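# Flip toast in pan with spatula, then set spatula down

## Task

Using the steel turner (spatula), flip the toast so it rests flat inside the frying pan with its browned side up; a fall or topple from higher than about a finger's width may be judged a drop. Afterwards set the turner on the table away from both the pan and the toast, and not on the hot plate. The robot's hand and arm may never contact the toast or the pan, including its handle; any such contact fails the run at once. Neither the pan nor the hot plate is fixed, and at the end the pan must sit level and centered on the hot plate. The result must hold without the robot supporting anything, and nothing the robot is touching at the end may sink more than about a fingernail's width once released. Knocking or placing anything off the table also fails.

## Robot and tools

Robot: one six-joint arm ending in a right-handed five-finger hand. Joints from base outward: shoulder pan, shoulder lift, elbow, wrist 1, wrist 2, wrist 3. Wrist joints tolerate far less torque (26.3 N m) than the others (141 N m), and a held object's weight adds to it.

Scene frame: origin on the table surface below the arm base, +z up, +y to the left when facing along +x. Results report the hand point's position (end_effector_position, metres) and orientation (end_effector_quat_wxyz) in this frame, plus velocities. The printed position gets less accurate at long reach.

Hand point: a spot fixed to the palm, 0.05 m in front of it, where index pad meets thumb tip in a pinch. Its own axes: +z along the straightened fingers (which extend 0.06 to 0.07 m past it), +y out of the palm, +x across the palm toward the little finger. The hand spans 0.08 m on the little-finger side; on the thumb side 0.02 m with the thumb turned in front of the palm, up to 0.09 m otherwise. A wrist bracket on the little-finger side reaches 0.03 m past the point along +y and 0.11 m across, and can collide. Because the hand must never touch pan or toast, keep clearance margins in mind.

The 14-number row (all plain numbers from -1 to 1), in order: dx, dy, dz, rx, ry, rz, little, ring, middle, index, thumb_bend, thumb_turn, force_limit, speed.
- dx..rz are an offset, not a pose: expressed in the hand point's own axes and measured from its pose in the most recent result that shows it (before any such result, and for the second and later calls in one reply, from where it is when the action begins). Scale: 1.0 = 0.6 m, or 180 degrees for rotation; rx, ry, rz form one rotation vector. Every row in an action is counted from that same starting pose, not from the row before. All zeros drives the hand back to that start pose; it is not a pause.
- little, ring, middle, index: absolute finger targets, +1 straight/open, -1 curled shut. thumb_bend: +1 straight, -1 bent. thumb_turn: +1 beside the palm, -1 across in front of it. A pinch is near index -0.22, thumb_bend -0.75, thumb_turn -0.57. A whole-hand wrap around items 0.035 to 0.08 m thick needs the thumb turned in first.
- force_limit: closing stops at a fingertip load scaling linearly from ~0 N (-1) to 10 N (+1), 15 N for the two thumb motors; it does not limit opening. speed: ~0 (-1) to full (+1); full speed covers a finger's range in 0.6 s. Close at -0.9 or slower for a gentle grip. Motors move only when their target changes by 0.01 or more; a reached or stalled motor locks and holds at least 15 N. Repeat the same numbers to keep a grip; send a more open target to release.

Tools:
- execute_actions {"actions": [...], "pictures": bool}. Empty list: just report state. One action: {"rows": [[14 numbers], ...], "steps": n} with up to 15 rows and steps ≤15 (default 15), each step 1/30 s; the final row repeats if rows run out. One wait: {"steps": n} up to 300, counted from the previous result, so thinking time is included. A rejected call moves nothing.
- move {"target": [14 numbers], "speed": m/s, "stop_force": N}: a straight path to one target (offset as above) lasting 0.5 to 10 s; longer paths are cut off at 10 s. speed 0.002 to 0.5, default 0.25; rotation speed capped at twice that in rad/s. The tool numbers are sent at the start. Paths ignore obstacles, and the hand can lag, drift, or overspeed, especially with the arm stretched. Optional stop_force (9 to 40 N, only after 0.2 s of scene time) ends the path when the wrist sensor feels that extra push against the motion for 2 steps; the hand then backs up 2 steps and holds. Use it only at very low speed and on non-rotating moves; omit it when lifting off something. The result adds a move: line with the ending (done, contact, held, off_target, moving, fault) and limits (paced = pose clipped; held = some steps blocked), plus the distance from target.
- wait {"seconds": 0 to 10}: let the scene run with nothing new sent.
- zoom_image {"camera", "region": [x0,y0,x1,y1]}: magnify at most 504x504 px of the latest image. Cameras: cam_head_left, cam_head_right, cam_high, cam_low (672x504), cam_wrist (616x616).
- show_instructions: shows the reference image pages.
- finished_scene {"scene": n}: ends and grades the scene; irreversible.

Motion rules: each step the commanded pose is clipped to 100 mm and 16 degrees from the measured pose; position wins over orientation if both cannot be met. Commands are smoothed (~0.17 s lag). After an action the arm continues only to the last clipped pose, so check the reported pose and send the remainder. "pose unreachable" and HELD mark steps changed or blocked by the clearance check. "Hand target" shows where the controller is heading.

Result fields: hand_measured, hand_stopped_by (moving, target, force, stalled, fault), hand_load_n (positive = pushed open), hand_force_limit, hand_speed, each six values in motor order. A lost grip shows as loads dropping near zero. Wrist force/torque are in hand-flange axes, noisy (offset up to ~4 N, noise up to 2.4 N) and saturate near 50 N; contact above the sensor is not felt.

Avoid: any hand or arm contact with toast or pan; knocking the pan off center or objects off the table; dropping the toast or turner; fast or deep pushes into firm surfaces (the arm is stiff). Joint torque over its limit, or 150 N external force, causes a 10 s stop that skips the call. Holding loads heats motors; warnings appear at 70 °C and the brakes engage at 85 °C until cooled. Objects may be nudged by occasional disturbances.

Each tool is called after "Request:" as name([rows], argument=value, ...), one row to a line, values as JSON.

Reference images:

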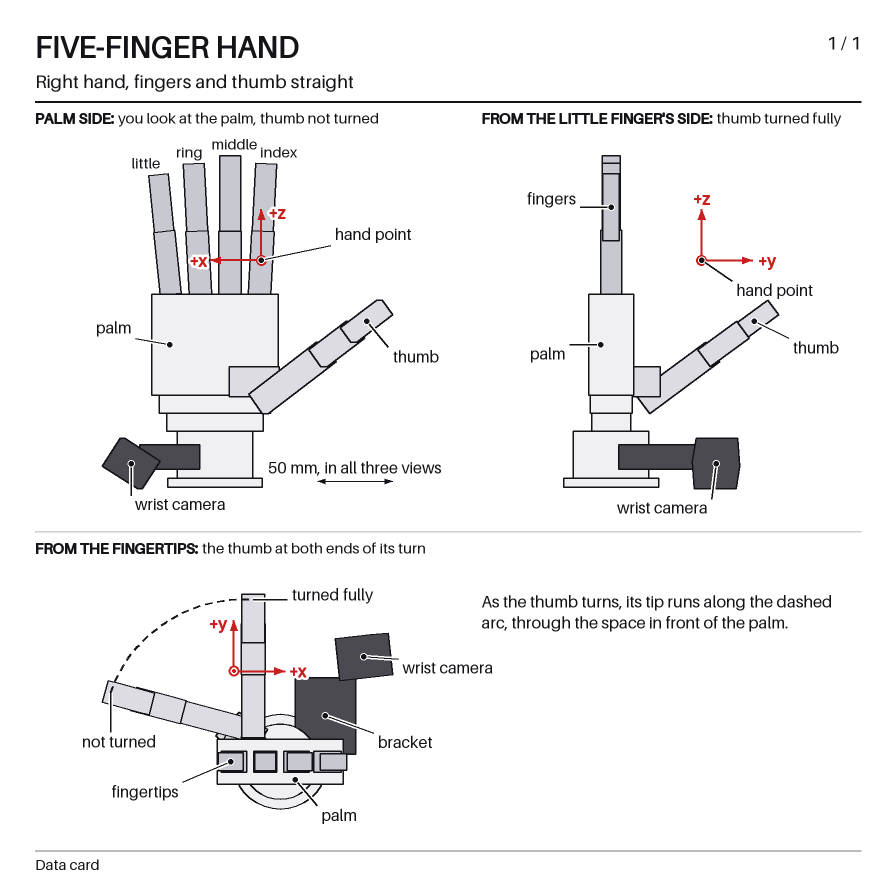

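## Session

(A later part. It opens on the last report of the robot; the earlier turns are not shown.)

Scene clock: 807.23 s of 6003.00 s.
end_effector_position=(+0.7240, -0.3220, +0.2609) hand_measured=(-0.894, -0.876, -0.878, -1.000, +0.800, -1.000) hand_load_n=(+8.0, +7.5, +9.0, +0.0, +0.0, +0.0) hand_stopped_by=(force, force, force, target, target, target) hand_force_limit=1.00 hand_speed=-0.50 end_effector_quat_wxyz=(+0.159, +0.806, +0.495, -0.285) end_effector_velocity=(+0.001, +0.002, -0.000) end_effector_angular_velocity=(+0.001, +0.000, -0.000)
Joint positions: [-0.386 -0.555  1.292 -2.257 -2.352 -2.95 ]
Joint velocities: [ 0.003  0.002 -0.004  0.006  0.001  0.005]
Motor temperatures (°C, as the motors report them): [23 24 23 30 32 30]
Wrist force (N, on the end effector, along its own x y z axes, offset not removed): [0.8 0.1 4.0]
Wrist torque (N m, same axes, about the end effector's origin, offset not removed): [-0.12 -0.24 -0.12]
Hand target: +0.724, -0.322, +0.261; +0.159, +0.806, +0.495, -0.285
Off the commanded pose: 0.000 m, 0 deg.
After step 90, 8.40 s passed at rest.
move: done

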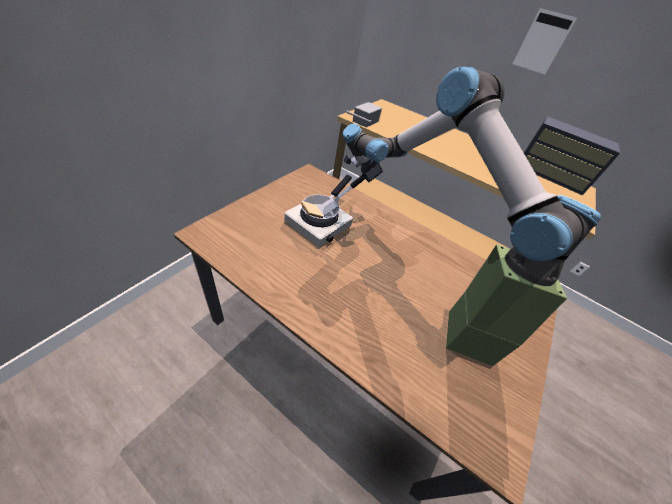

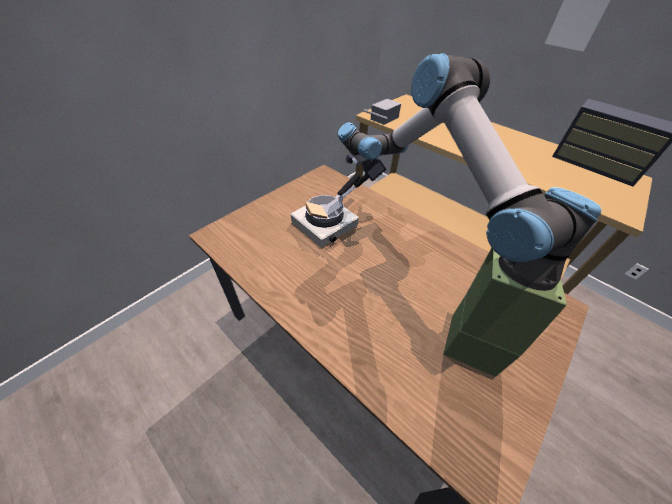

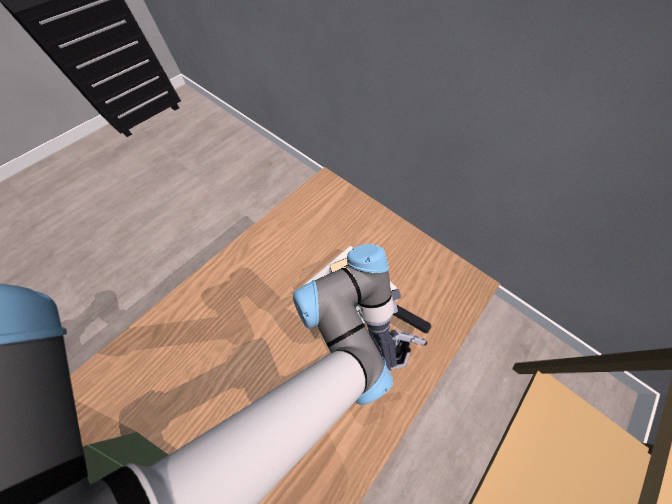

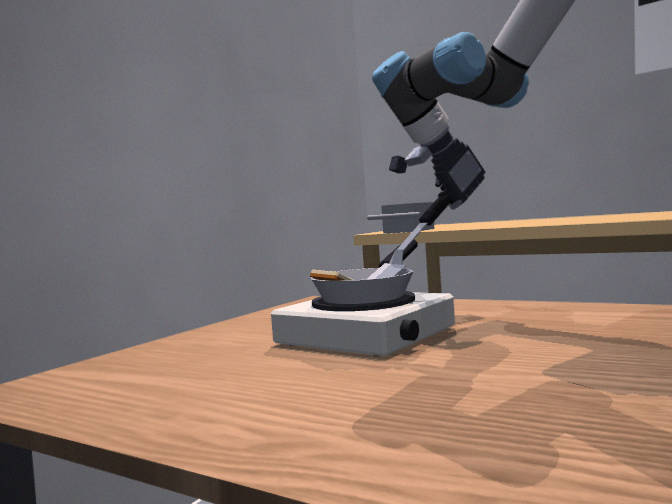

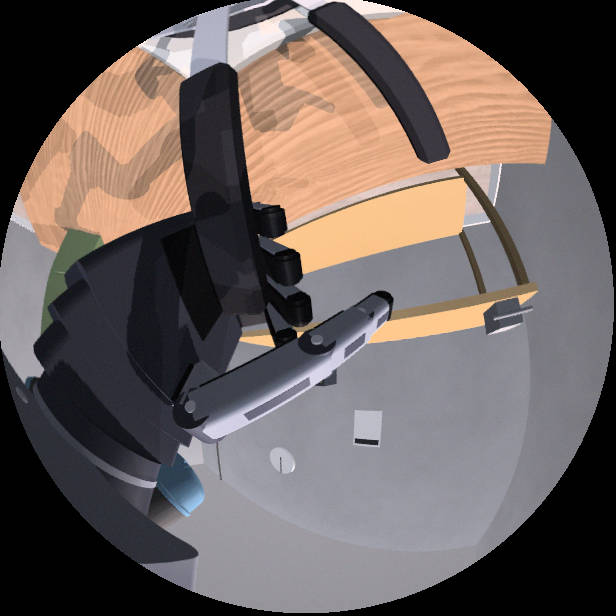

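Request:
move(target=[0.0105,0,-0.008,0,0,0,-1,-1,-1,-1,0.8,-1,1,-0.5], speed=0.03)

Request:
zoom_image(camera="cam_low", region=[300,170,480,320])

Request:
move(target=[-0.008,0,0.006,0,0,0,-1,-1,-1,-1,0.8,-1,1,-0.5], speed=0.01)

Request:
zoom_image(camera="cam_low", region=[300,170,480,320])

Request:
zoom_image(camera="cam_head_left", region=[285,170,355,240])

Scene clock: 820.67 s of 6003.00 s.
end_effector_position=(+0.7275, -0.3152, +0.2608) hand_measured=(-0.894, -0.876, -0.878, -1.000, +0.800, -1.000) hand_load_n=(+8.0, +7.5, +9.0, +0.0, +0.0, +0.0) hand_stopped_by=(force, force, force, target, target, target) hand_force_limit=1.00 hand_speed=-0.50 end_effector_quat_wxyz=(+0.159, +0.806, +0.495, -0.285) end_effector_velocity=(+0.001, +0.002, -0.000) end_effector_angular_velocity=(-0.000, +0.000, -0.000)
Joint positions: [-0.376 -0.55   1.281 -2.241 -2.351 -2.936]
Joint velocities: [ 0.003  0.002 -0.004  0.006 -0.     0.005]
Motor temperatures (°C, as the motors report them): [23 24 23 30 32 30]
Wrist force (N, on the end effector, along its own x y z axes, offset not removed): [-1.3 0.9 1.4]
Wrist torque (N m, same axes, about the end effector's origin, offset not removed): [0.04 0.19 -0.03]
Hand target: +0.728, -0.315, +0.261; +0.159, +0.806, +0.495, -0.285
Off the commanded pose: 0.000 m, 0 deg.
After step 90, 9.70 s passed at rest.
move: done

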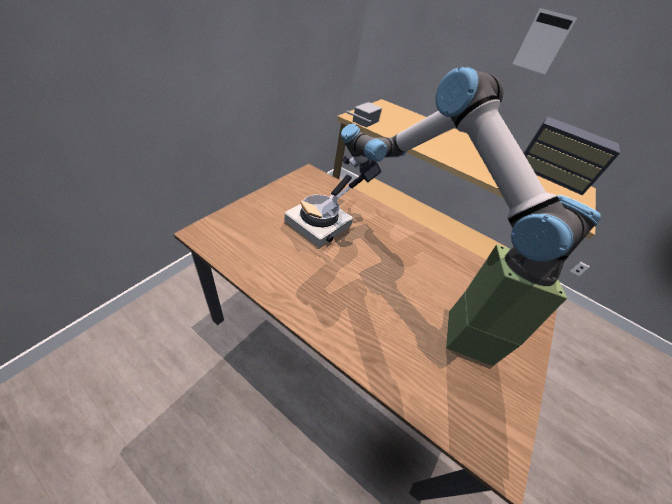

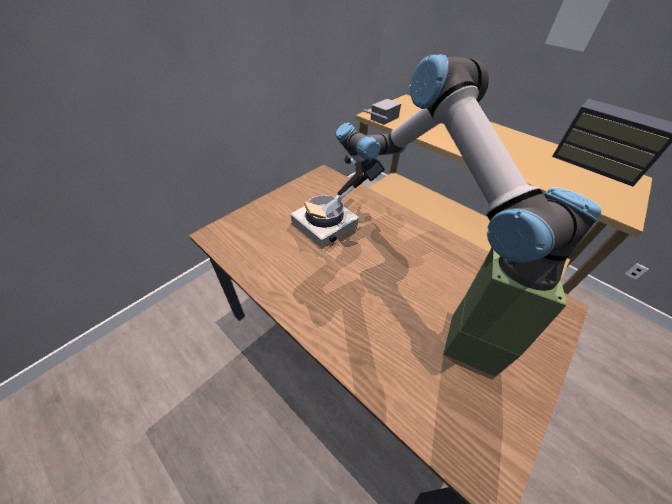

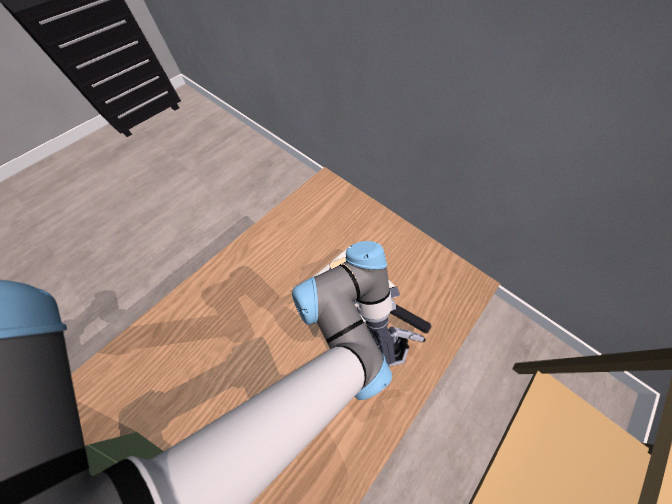

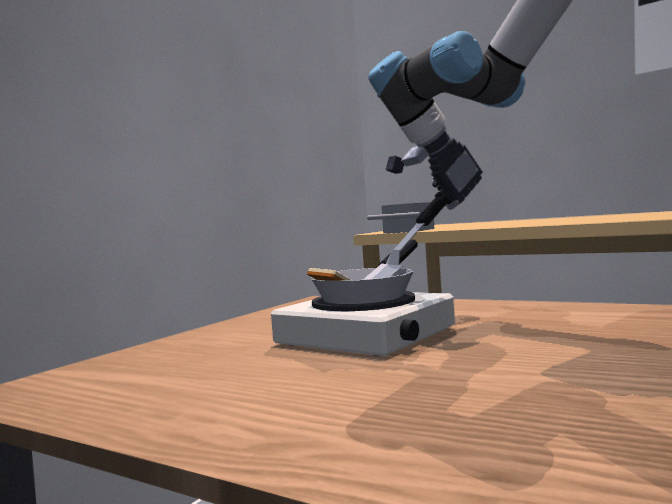

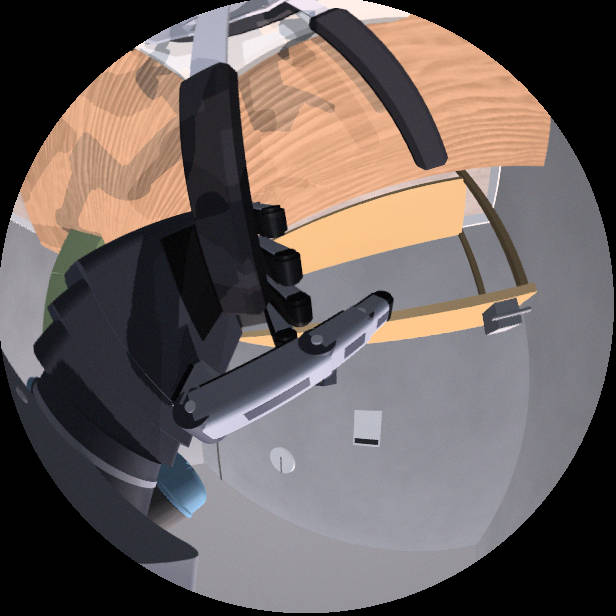

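Region (300, 170, 480, 320) of cam_low's 672x504 image, scaled by 2.800, with more detail than that image has.

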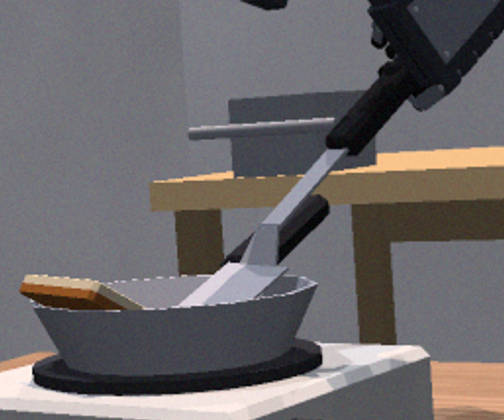

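Scene clock: 821.50 s of 6003.00 s.
end_effector_position=(+0.7248, -0.3203, +0.2609) hand_measured=(-0.894, -0.876, -0.878, -1.000, +0.800, -1.000) hand_load_n=(+8.0, +7.5, +9.0, +0.0, +0.0, +0.0) hand_stopped_by=(force, force, force, target, target, target) hand_force_limit=1.00 hand_speed=-0.50 end_effector_quat_wxyz=(+0.159, +0.806, +0.495, -0.285) end_effector_velocity=(-0.001, -0.002, +0.000) end_effector_angular_velocity=(+0.000, -0.001, -0.001)
Joint positions: [-0.384 -0.554  1.289 -2.253 -2.352 -2.946]
Joint velocities: [-0.003 -0.002  0.004 -0.005  0.    -0.004]
Motor temperatures (°C, as the motors report them): [23 24 23 30 32 30]
Wrist force (N, on the end effector, along its own x y z axes, offset not removed): [2.1 -0.9 1.4]
Wrist torque (N m, same axes, about the end effector's origin, offset not removed): [-0.09 -0.50 -0.01]
Hand target: +0.725, -0.321, +0.261; +0.159, +0.806, +0.495, -0.285
Off the commanded pose: 0.000 m, 0 deg.
move: done

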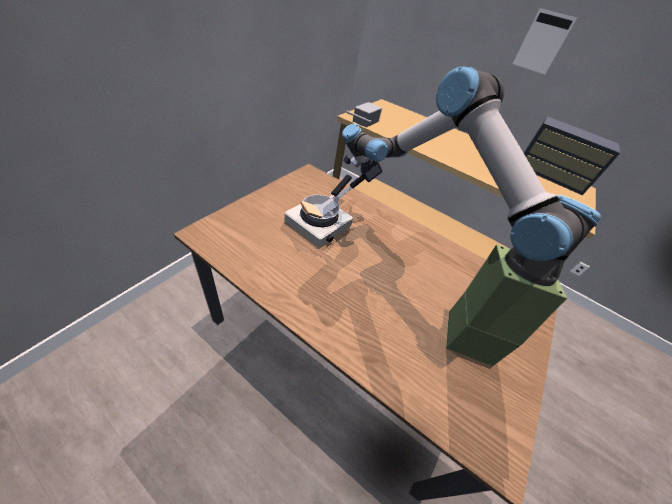

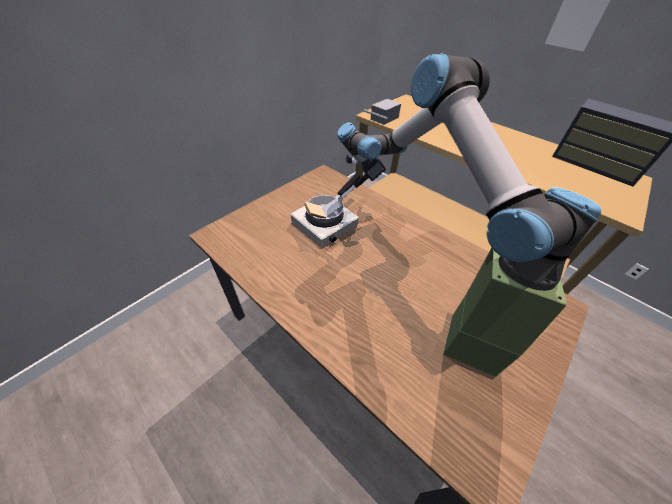

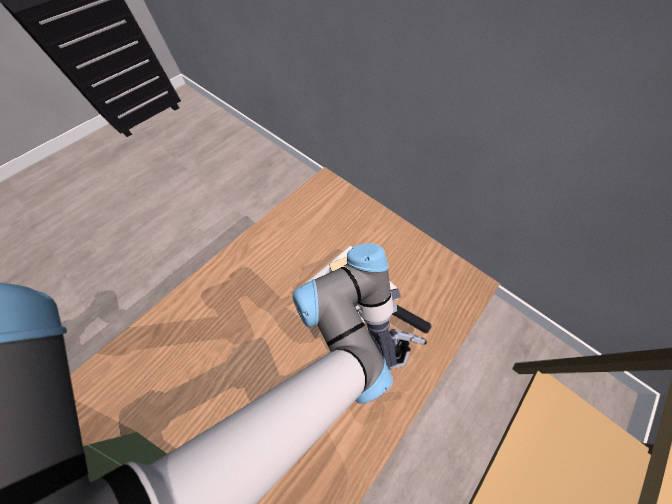

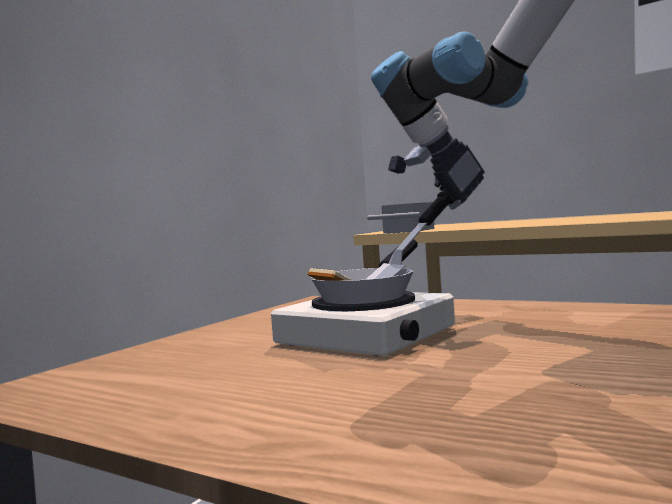

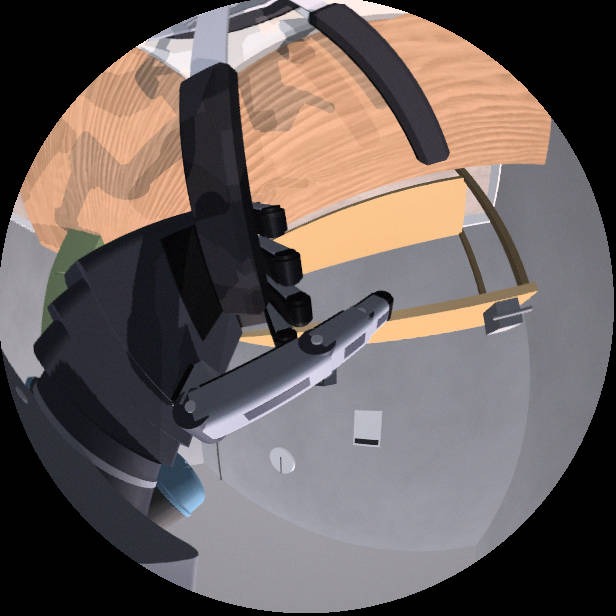

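Region (300, 170, 480, 320) of cam_low's 672x504 image, scaled by 2.800, with more detail than that image has.

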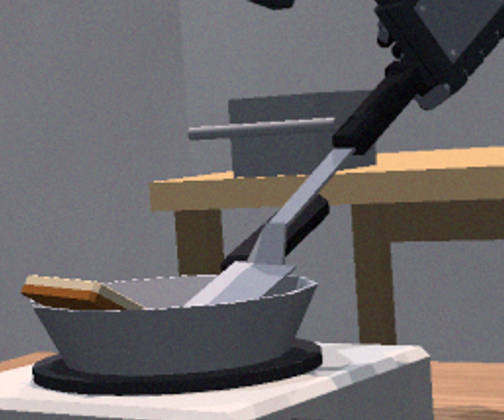

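Region (285, 170, 355, 240) of cam_head_left's 672x504 image, scaled by 7.200, with more detail than that image has.

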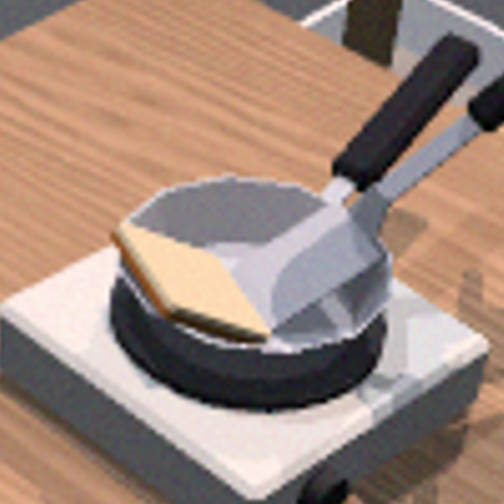

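Request:
move(target=[0.021,0,-0.0162,0,0,0,-1,-1,-1,-1,0.8,-1,1,-0.5], speed=0.03)

Request:
move(target=[-0.0166,0,0.0115,0,0,0,-1,-1,-1,-1,0.8,-1,1,-0.5], speed=0.008)

Request:
zoom_image(camera="cam_low", region=[300,170,480,320])

Request:
zoom_image(camera="cam_head_left", region=[285,170,355,240])

Scene clock: 841.47 s of 6003.00 s.
end_effector_position=(+0.7320, -0.3064, +0.2608) hand_measured=(-0.894, -0.876, -0.878, -1.000, +0.800, -1.000) hand_load_n=(+8.0, +7.5, +9.0, +0.0, +0.0, +0.0) hand_stopped_by=(force, force, force, target, target, target) hand_force_limit=1.00 hand_speed=-0.50 end_effector_quat_wxyz=(+0.159, +0.806, +0.495, -0.285) end_effector_velocity=(+0.001, +0.002, +0.000) end_effector_angular_velocity=(-0.000, -0.001, -0.002)
Joint positions: [-0.363 -0.544  1.268 -2.221 -2.35  -2.918]
Joint velocities: [ 0.003  0.001 -0.004  0.005  0.001  0.005]
Motor temperatures (°C, as the motors report them): [23 24 23 30 32 30]
Wrist force (N, on the end effector, along its own x y z axes, offset not removed): [2.1 0.4 3.1]
Wrist torque (N m, same axes, about the end effector's origin, offset not removed): [0.02 -0.49 0.14]
Hand target: +0.732, -0.306, +0.261; +0.159, +0.806, +0.495, -0.285
Off the commanded pose: 0.000 m, 0 deg.
After step 90, 16.07 s passed at rest.
move: done

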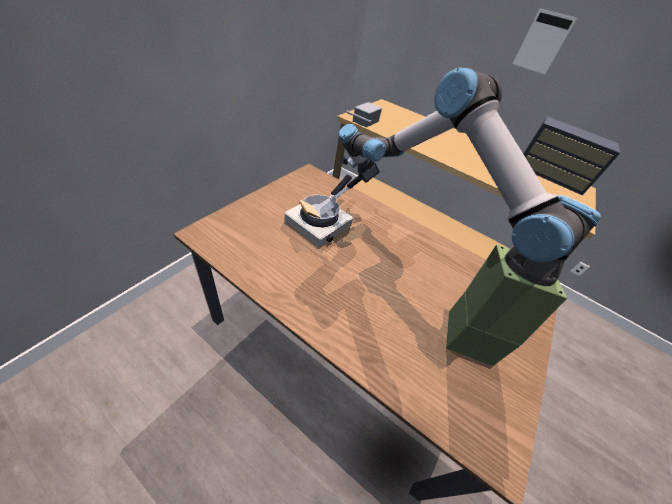

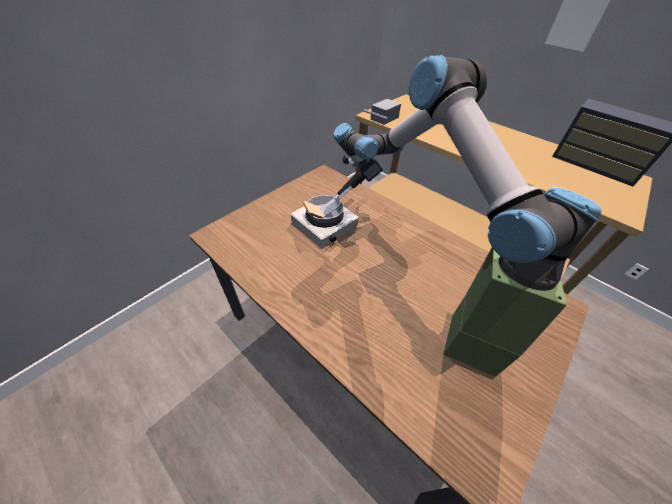

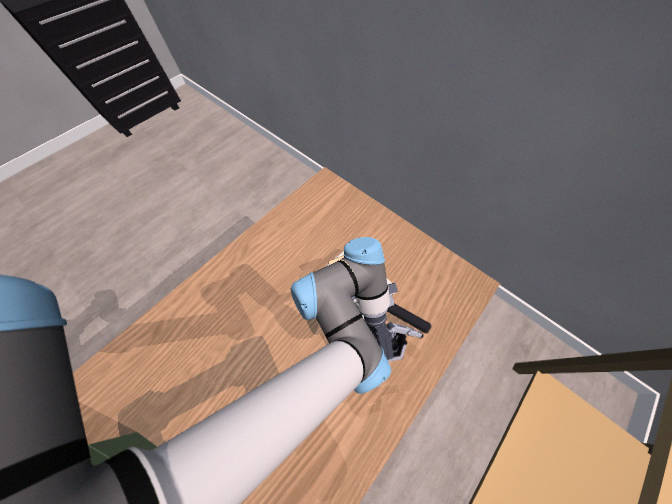

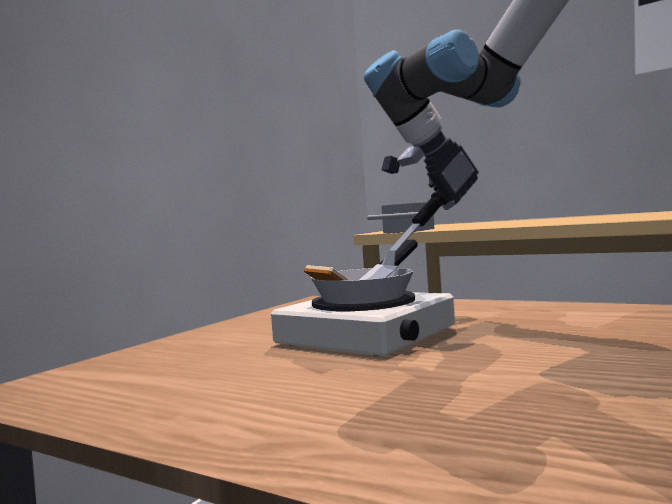

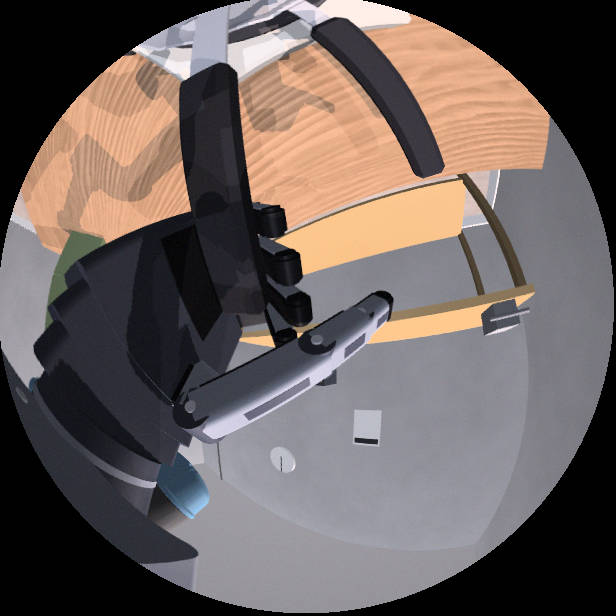

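Scene clock: 843.20 s of 6003.00 s.
end_effector_position=(+0.7266, -0.3169, +0.2615) hand_measured=(-0.894, -0.876, -0.878, -1.000, +0.800, -1.000) hand_load_n=(+8.0, +7.5, +9.0, +0.0, +0.0, +0.0) hand_stopped_by=(force, force, force, target, target, target) hand_force_limit=1.00 hand_speed=-0.50 end_effector_quat_wxyz=(+0.159, +0.806, +0.495, -0.285) end_effector_velocity=(-0.001, -0.001, +0.000) end_effector_angular_velocity=(+0.000, -0.000, +0.001)
Joint positions: [-0.379 -0.553  1.284 -2.244 -2.351 -2.939]
Joint velocities: [-0.001 -0.001  0.003 -0.004  0.    -0.003]
Motor temperatures (°C, as the motors report them): [23 24 23 30 32 30]
Wrist force (N, on the end effector, along its own x y z axes, offset not removed): [1.5 -0.1 4.9]
Wrist torque (N m, same axes, about the end effector's origin, offset not removed): [-0.32 -0.42 0.08]
Hand target: +0.726, -0.317, +0.262; +0.159, +0.806, +0.495, -0.285
Off the commanded pose: 0.000 m, 0 deg.
move: done

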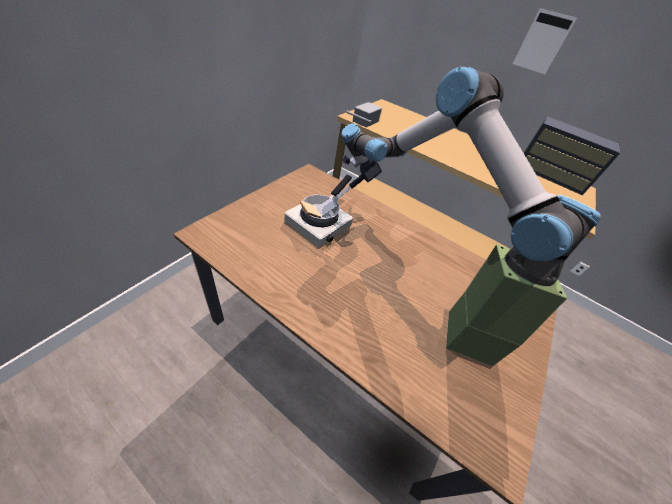

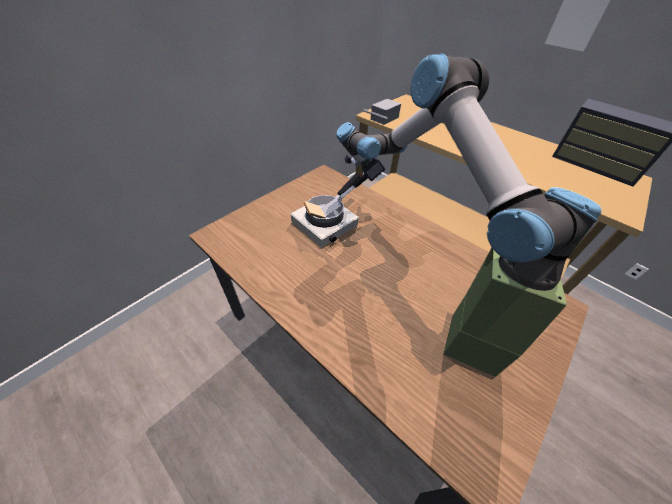

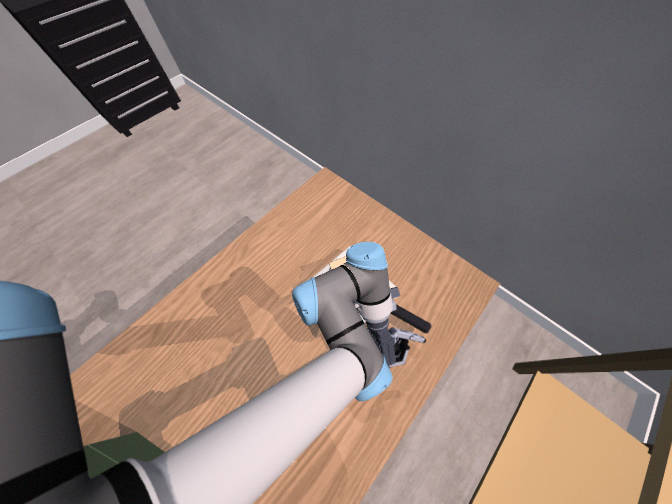

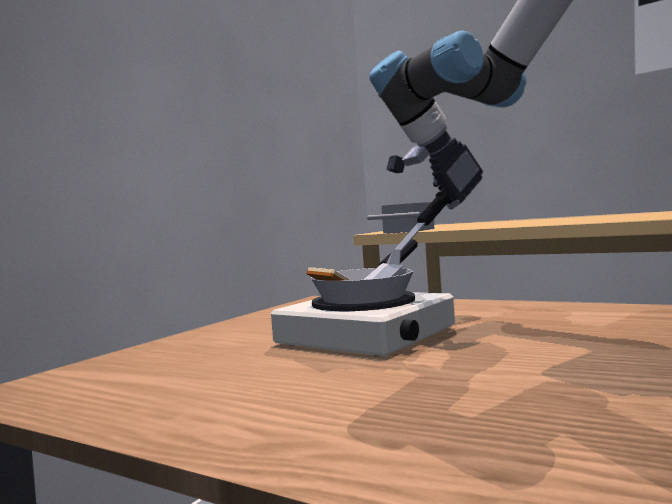

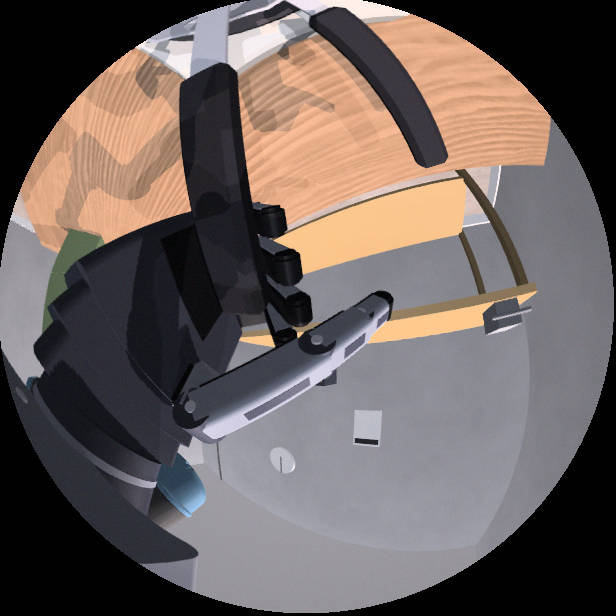

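Region (300, 170, 480, 320) of cam_low's 672x504 image, scaled by 2.800, with more detail than that image has.

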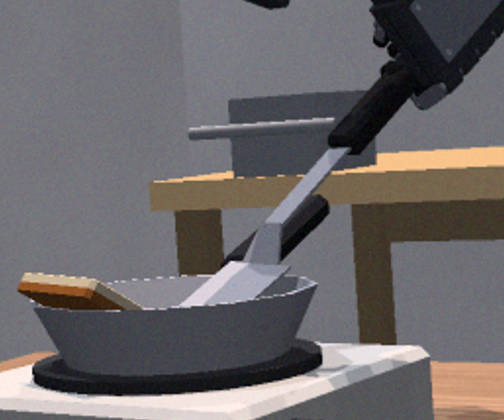

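Region (285, 170, 355, 240) of cam_head_left's 672x504 image, scaled by 7.200, with more detail than that image has.

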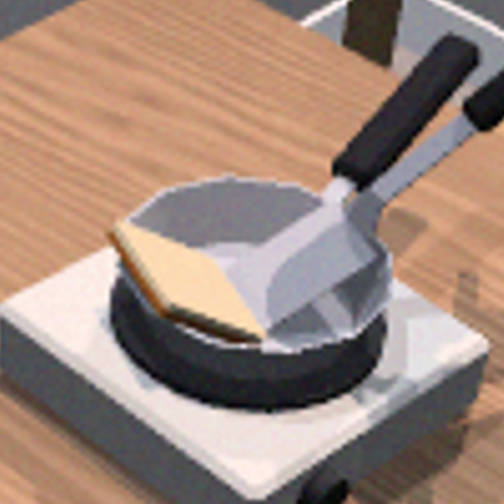

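Request:
move(target=[-0.14,0,0,0,0,0,-1,-1,-1,-1,0.8,-1,1,-0.5], speed=0.1)

Request:
move(target=[0,0,0.05,0,0.172,0,-1,-1,-1,-1,0.8,-1,1,-0.5], speed=0.3)

Scene clock: 860.10 s of 6003.00 s.
end_effector_position=(+0.6975, -0.3762, +0.3130) hand_measured=(-0.894, -0.876, -0.878, -1.000, +0.800, -1.000) hand_load_n=(+8.0, +7.5, +9.0, +0.0, +0.0, +0.0) hand_stopped_by=(force, force, force, target, target, target) hand_force_limit=1.00 hand_speed=-0.50 end_effector_quat_wxyz=(+0.159, +0.806, +0.495, -0.285) end_effector_velocity=(-0.001, -0.001, +0.002) end_effector_angular_velocity=(+0.000, -0.001, +0.001)
Joint positions: [-0.458 -0.673  1.375 -2.293 -2.353 -3.051]
Joint velocities: [-0.002 -0.004  0.003 -0.002  0.001 -0.004]
Motor temperatures (°C, as the motors report them): [23 24 23 30 32 30]
Wrist force (N, on the end effector, along its own x y z axes, offset not removed): [-0.8 3.9 3.9]
Wrist torque (N m, same axes, about the end effector's origin, offset not removed): [0.28 -0.12 0.10]
Hand target: +0.697, -0.376, +0.313; +0.159, +0.806, +0.495, -0.285
Off the commanded pose: 0.000 m, 0 deg.
After step 90, 12.57 s passed at rest.
move: done

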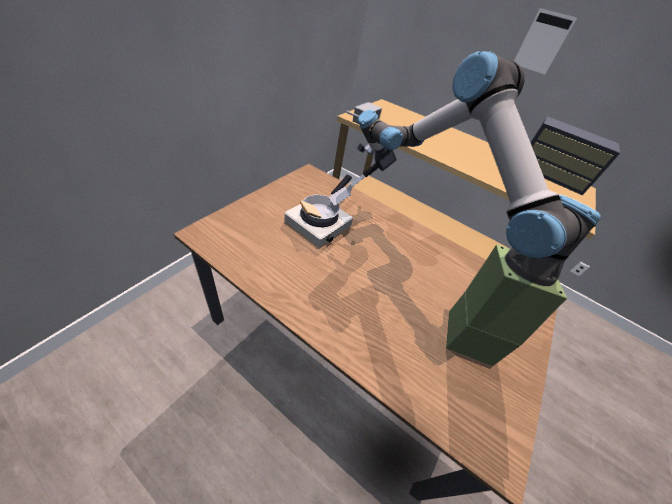

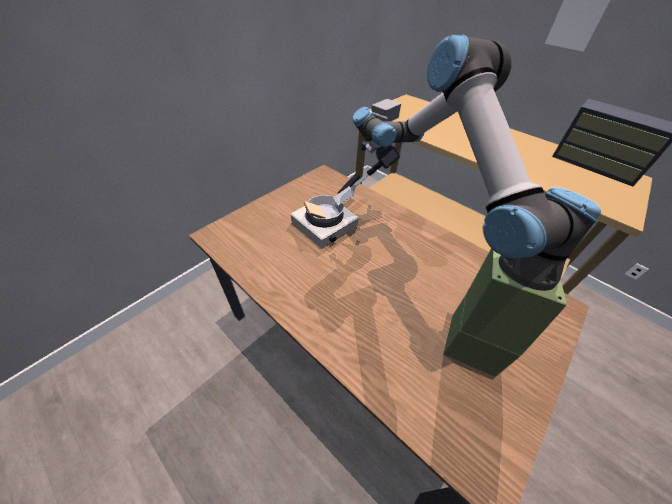

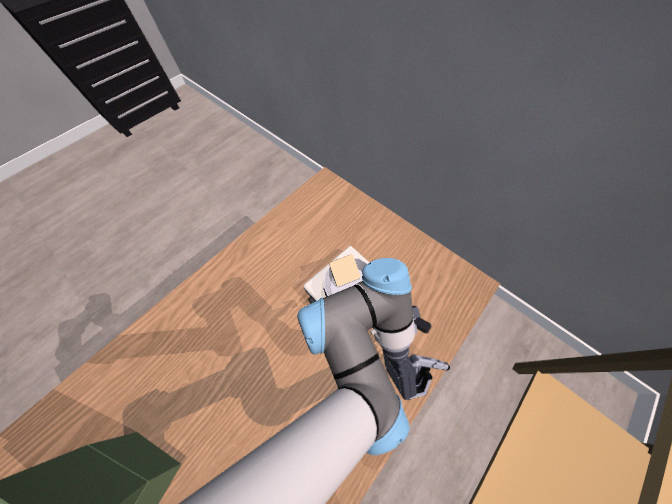

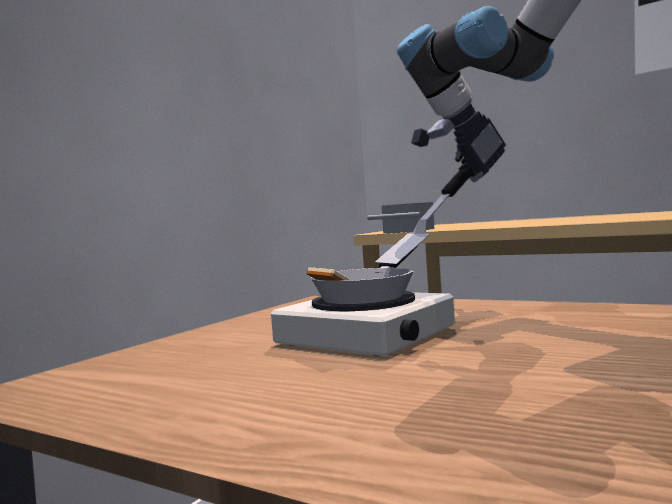

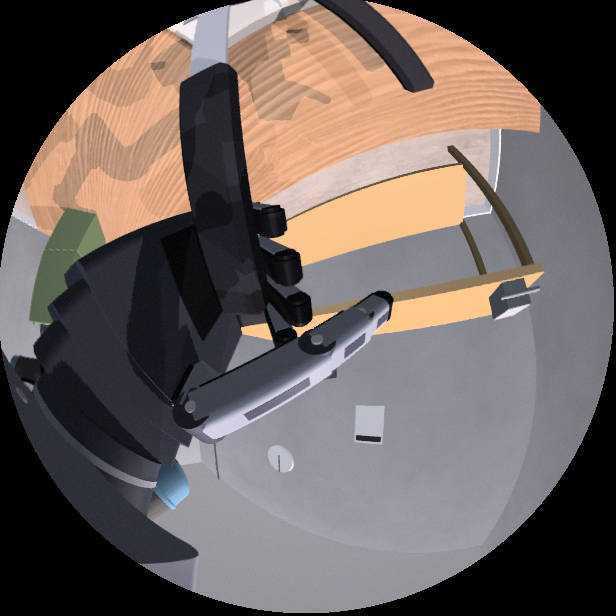

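Scene clock: 861.57 s of 6003.00 s.
end_effector_position=(+0.6883, -0.3923, +0.2893) hand_measured=(-0.894, -0.876, -0.878, -1.000, +0.800, -1.000) hand_load_n=(+8.5, +7.5, +9.0, +0.0, +0.0, +0.0) hand_stopped_by=(force, force, force, target, target, target) hand_force_limit=1.00 hand_speed=-0.50 end_effector_quat_wxyz=(+0.021, +0.853, +0.519, -0.061) end_effector_velocity=(+0.000, +0.001, -0.001) end_effector_angular_velocity=(+0.015, -0.007, +0.000)
Joint positions: [-0.638 -0.792  1.458 -2.347 -1.8   -3.259]
Joint velocities: [-0.005 -0.001  0.001  0.001  0.017 -0.005]
Motor temperatures (°C, as the motors report them): [23 24 23 30 32 30]
Wrist force (N, on the end effector, along its own x y z axes, offset not removed): [-1.8 2.3 5.7]
Wrist torque (N m, same axes, about the end effector's origin, offset not removed): [0.15 0.00 0.07]
Hand target: +0.688, -0.392, +0.289; +0.020, +0.853, +0.519, -0.060
Off the commanded pose: 0.000 m, 0 deg.
move: done

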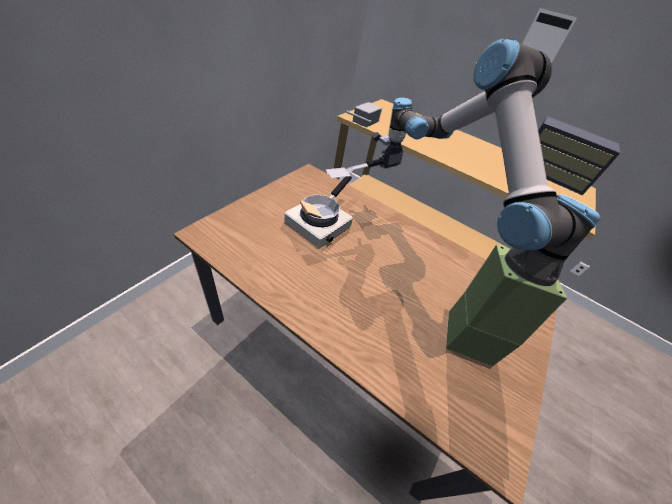

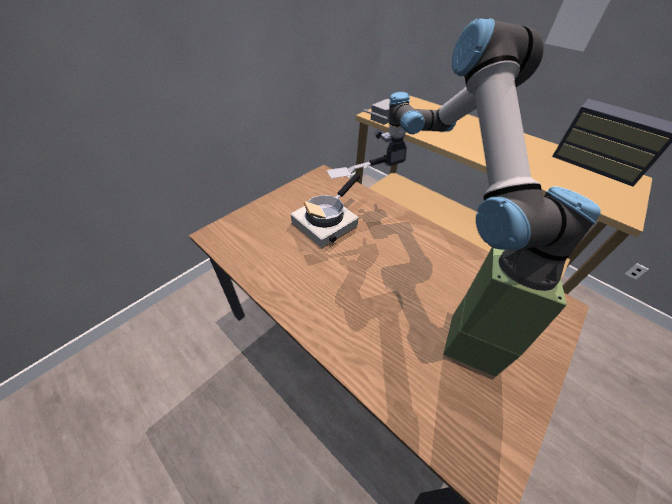

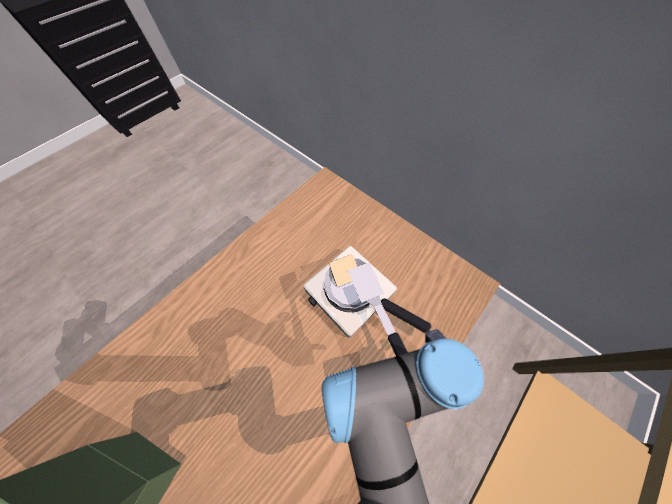

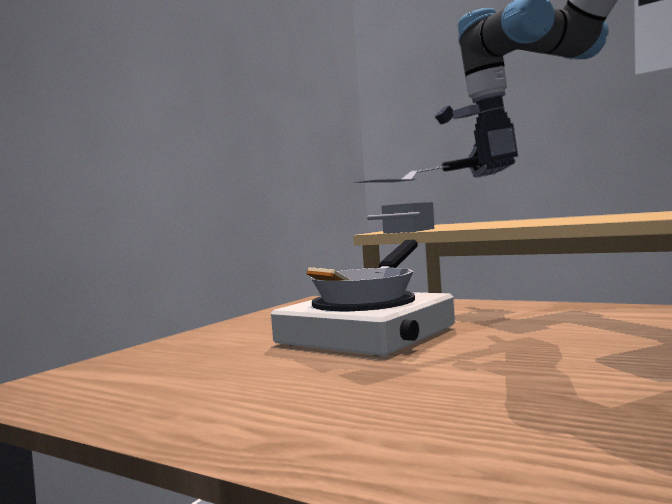

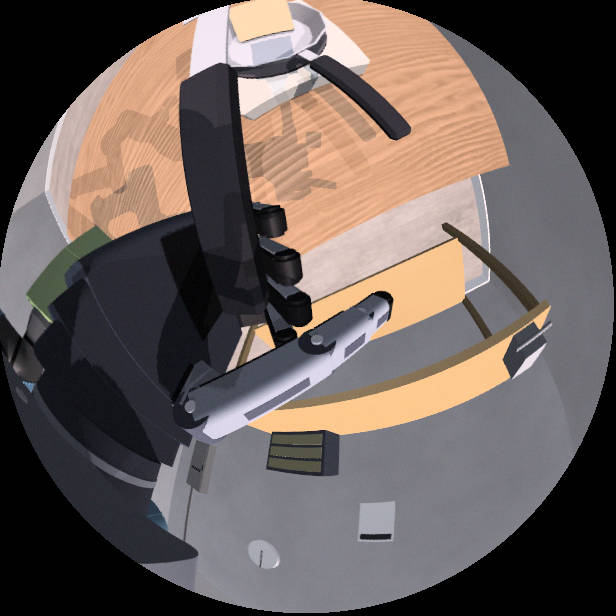

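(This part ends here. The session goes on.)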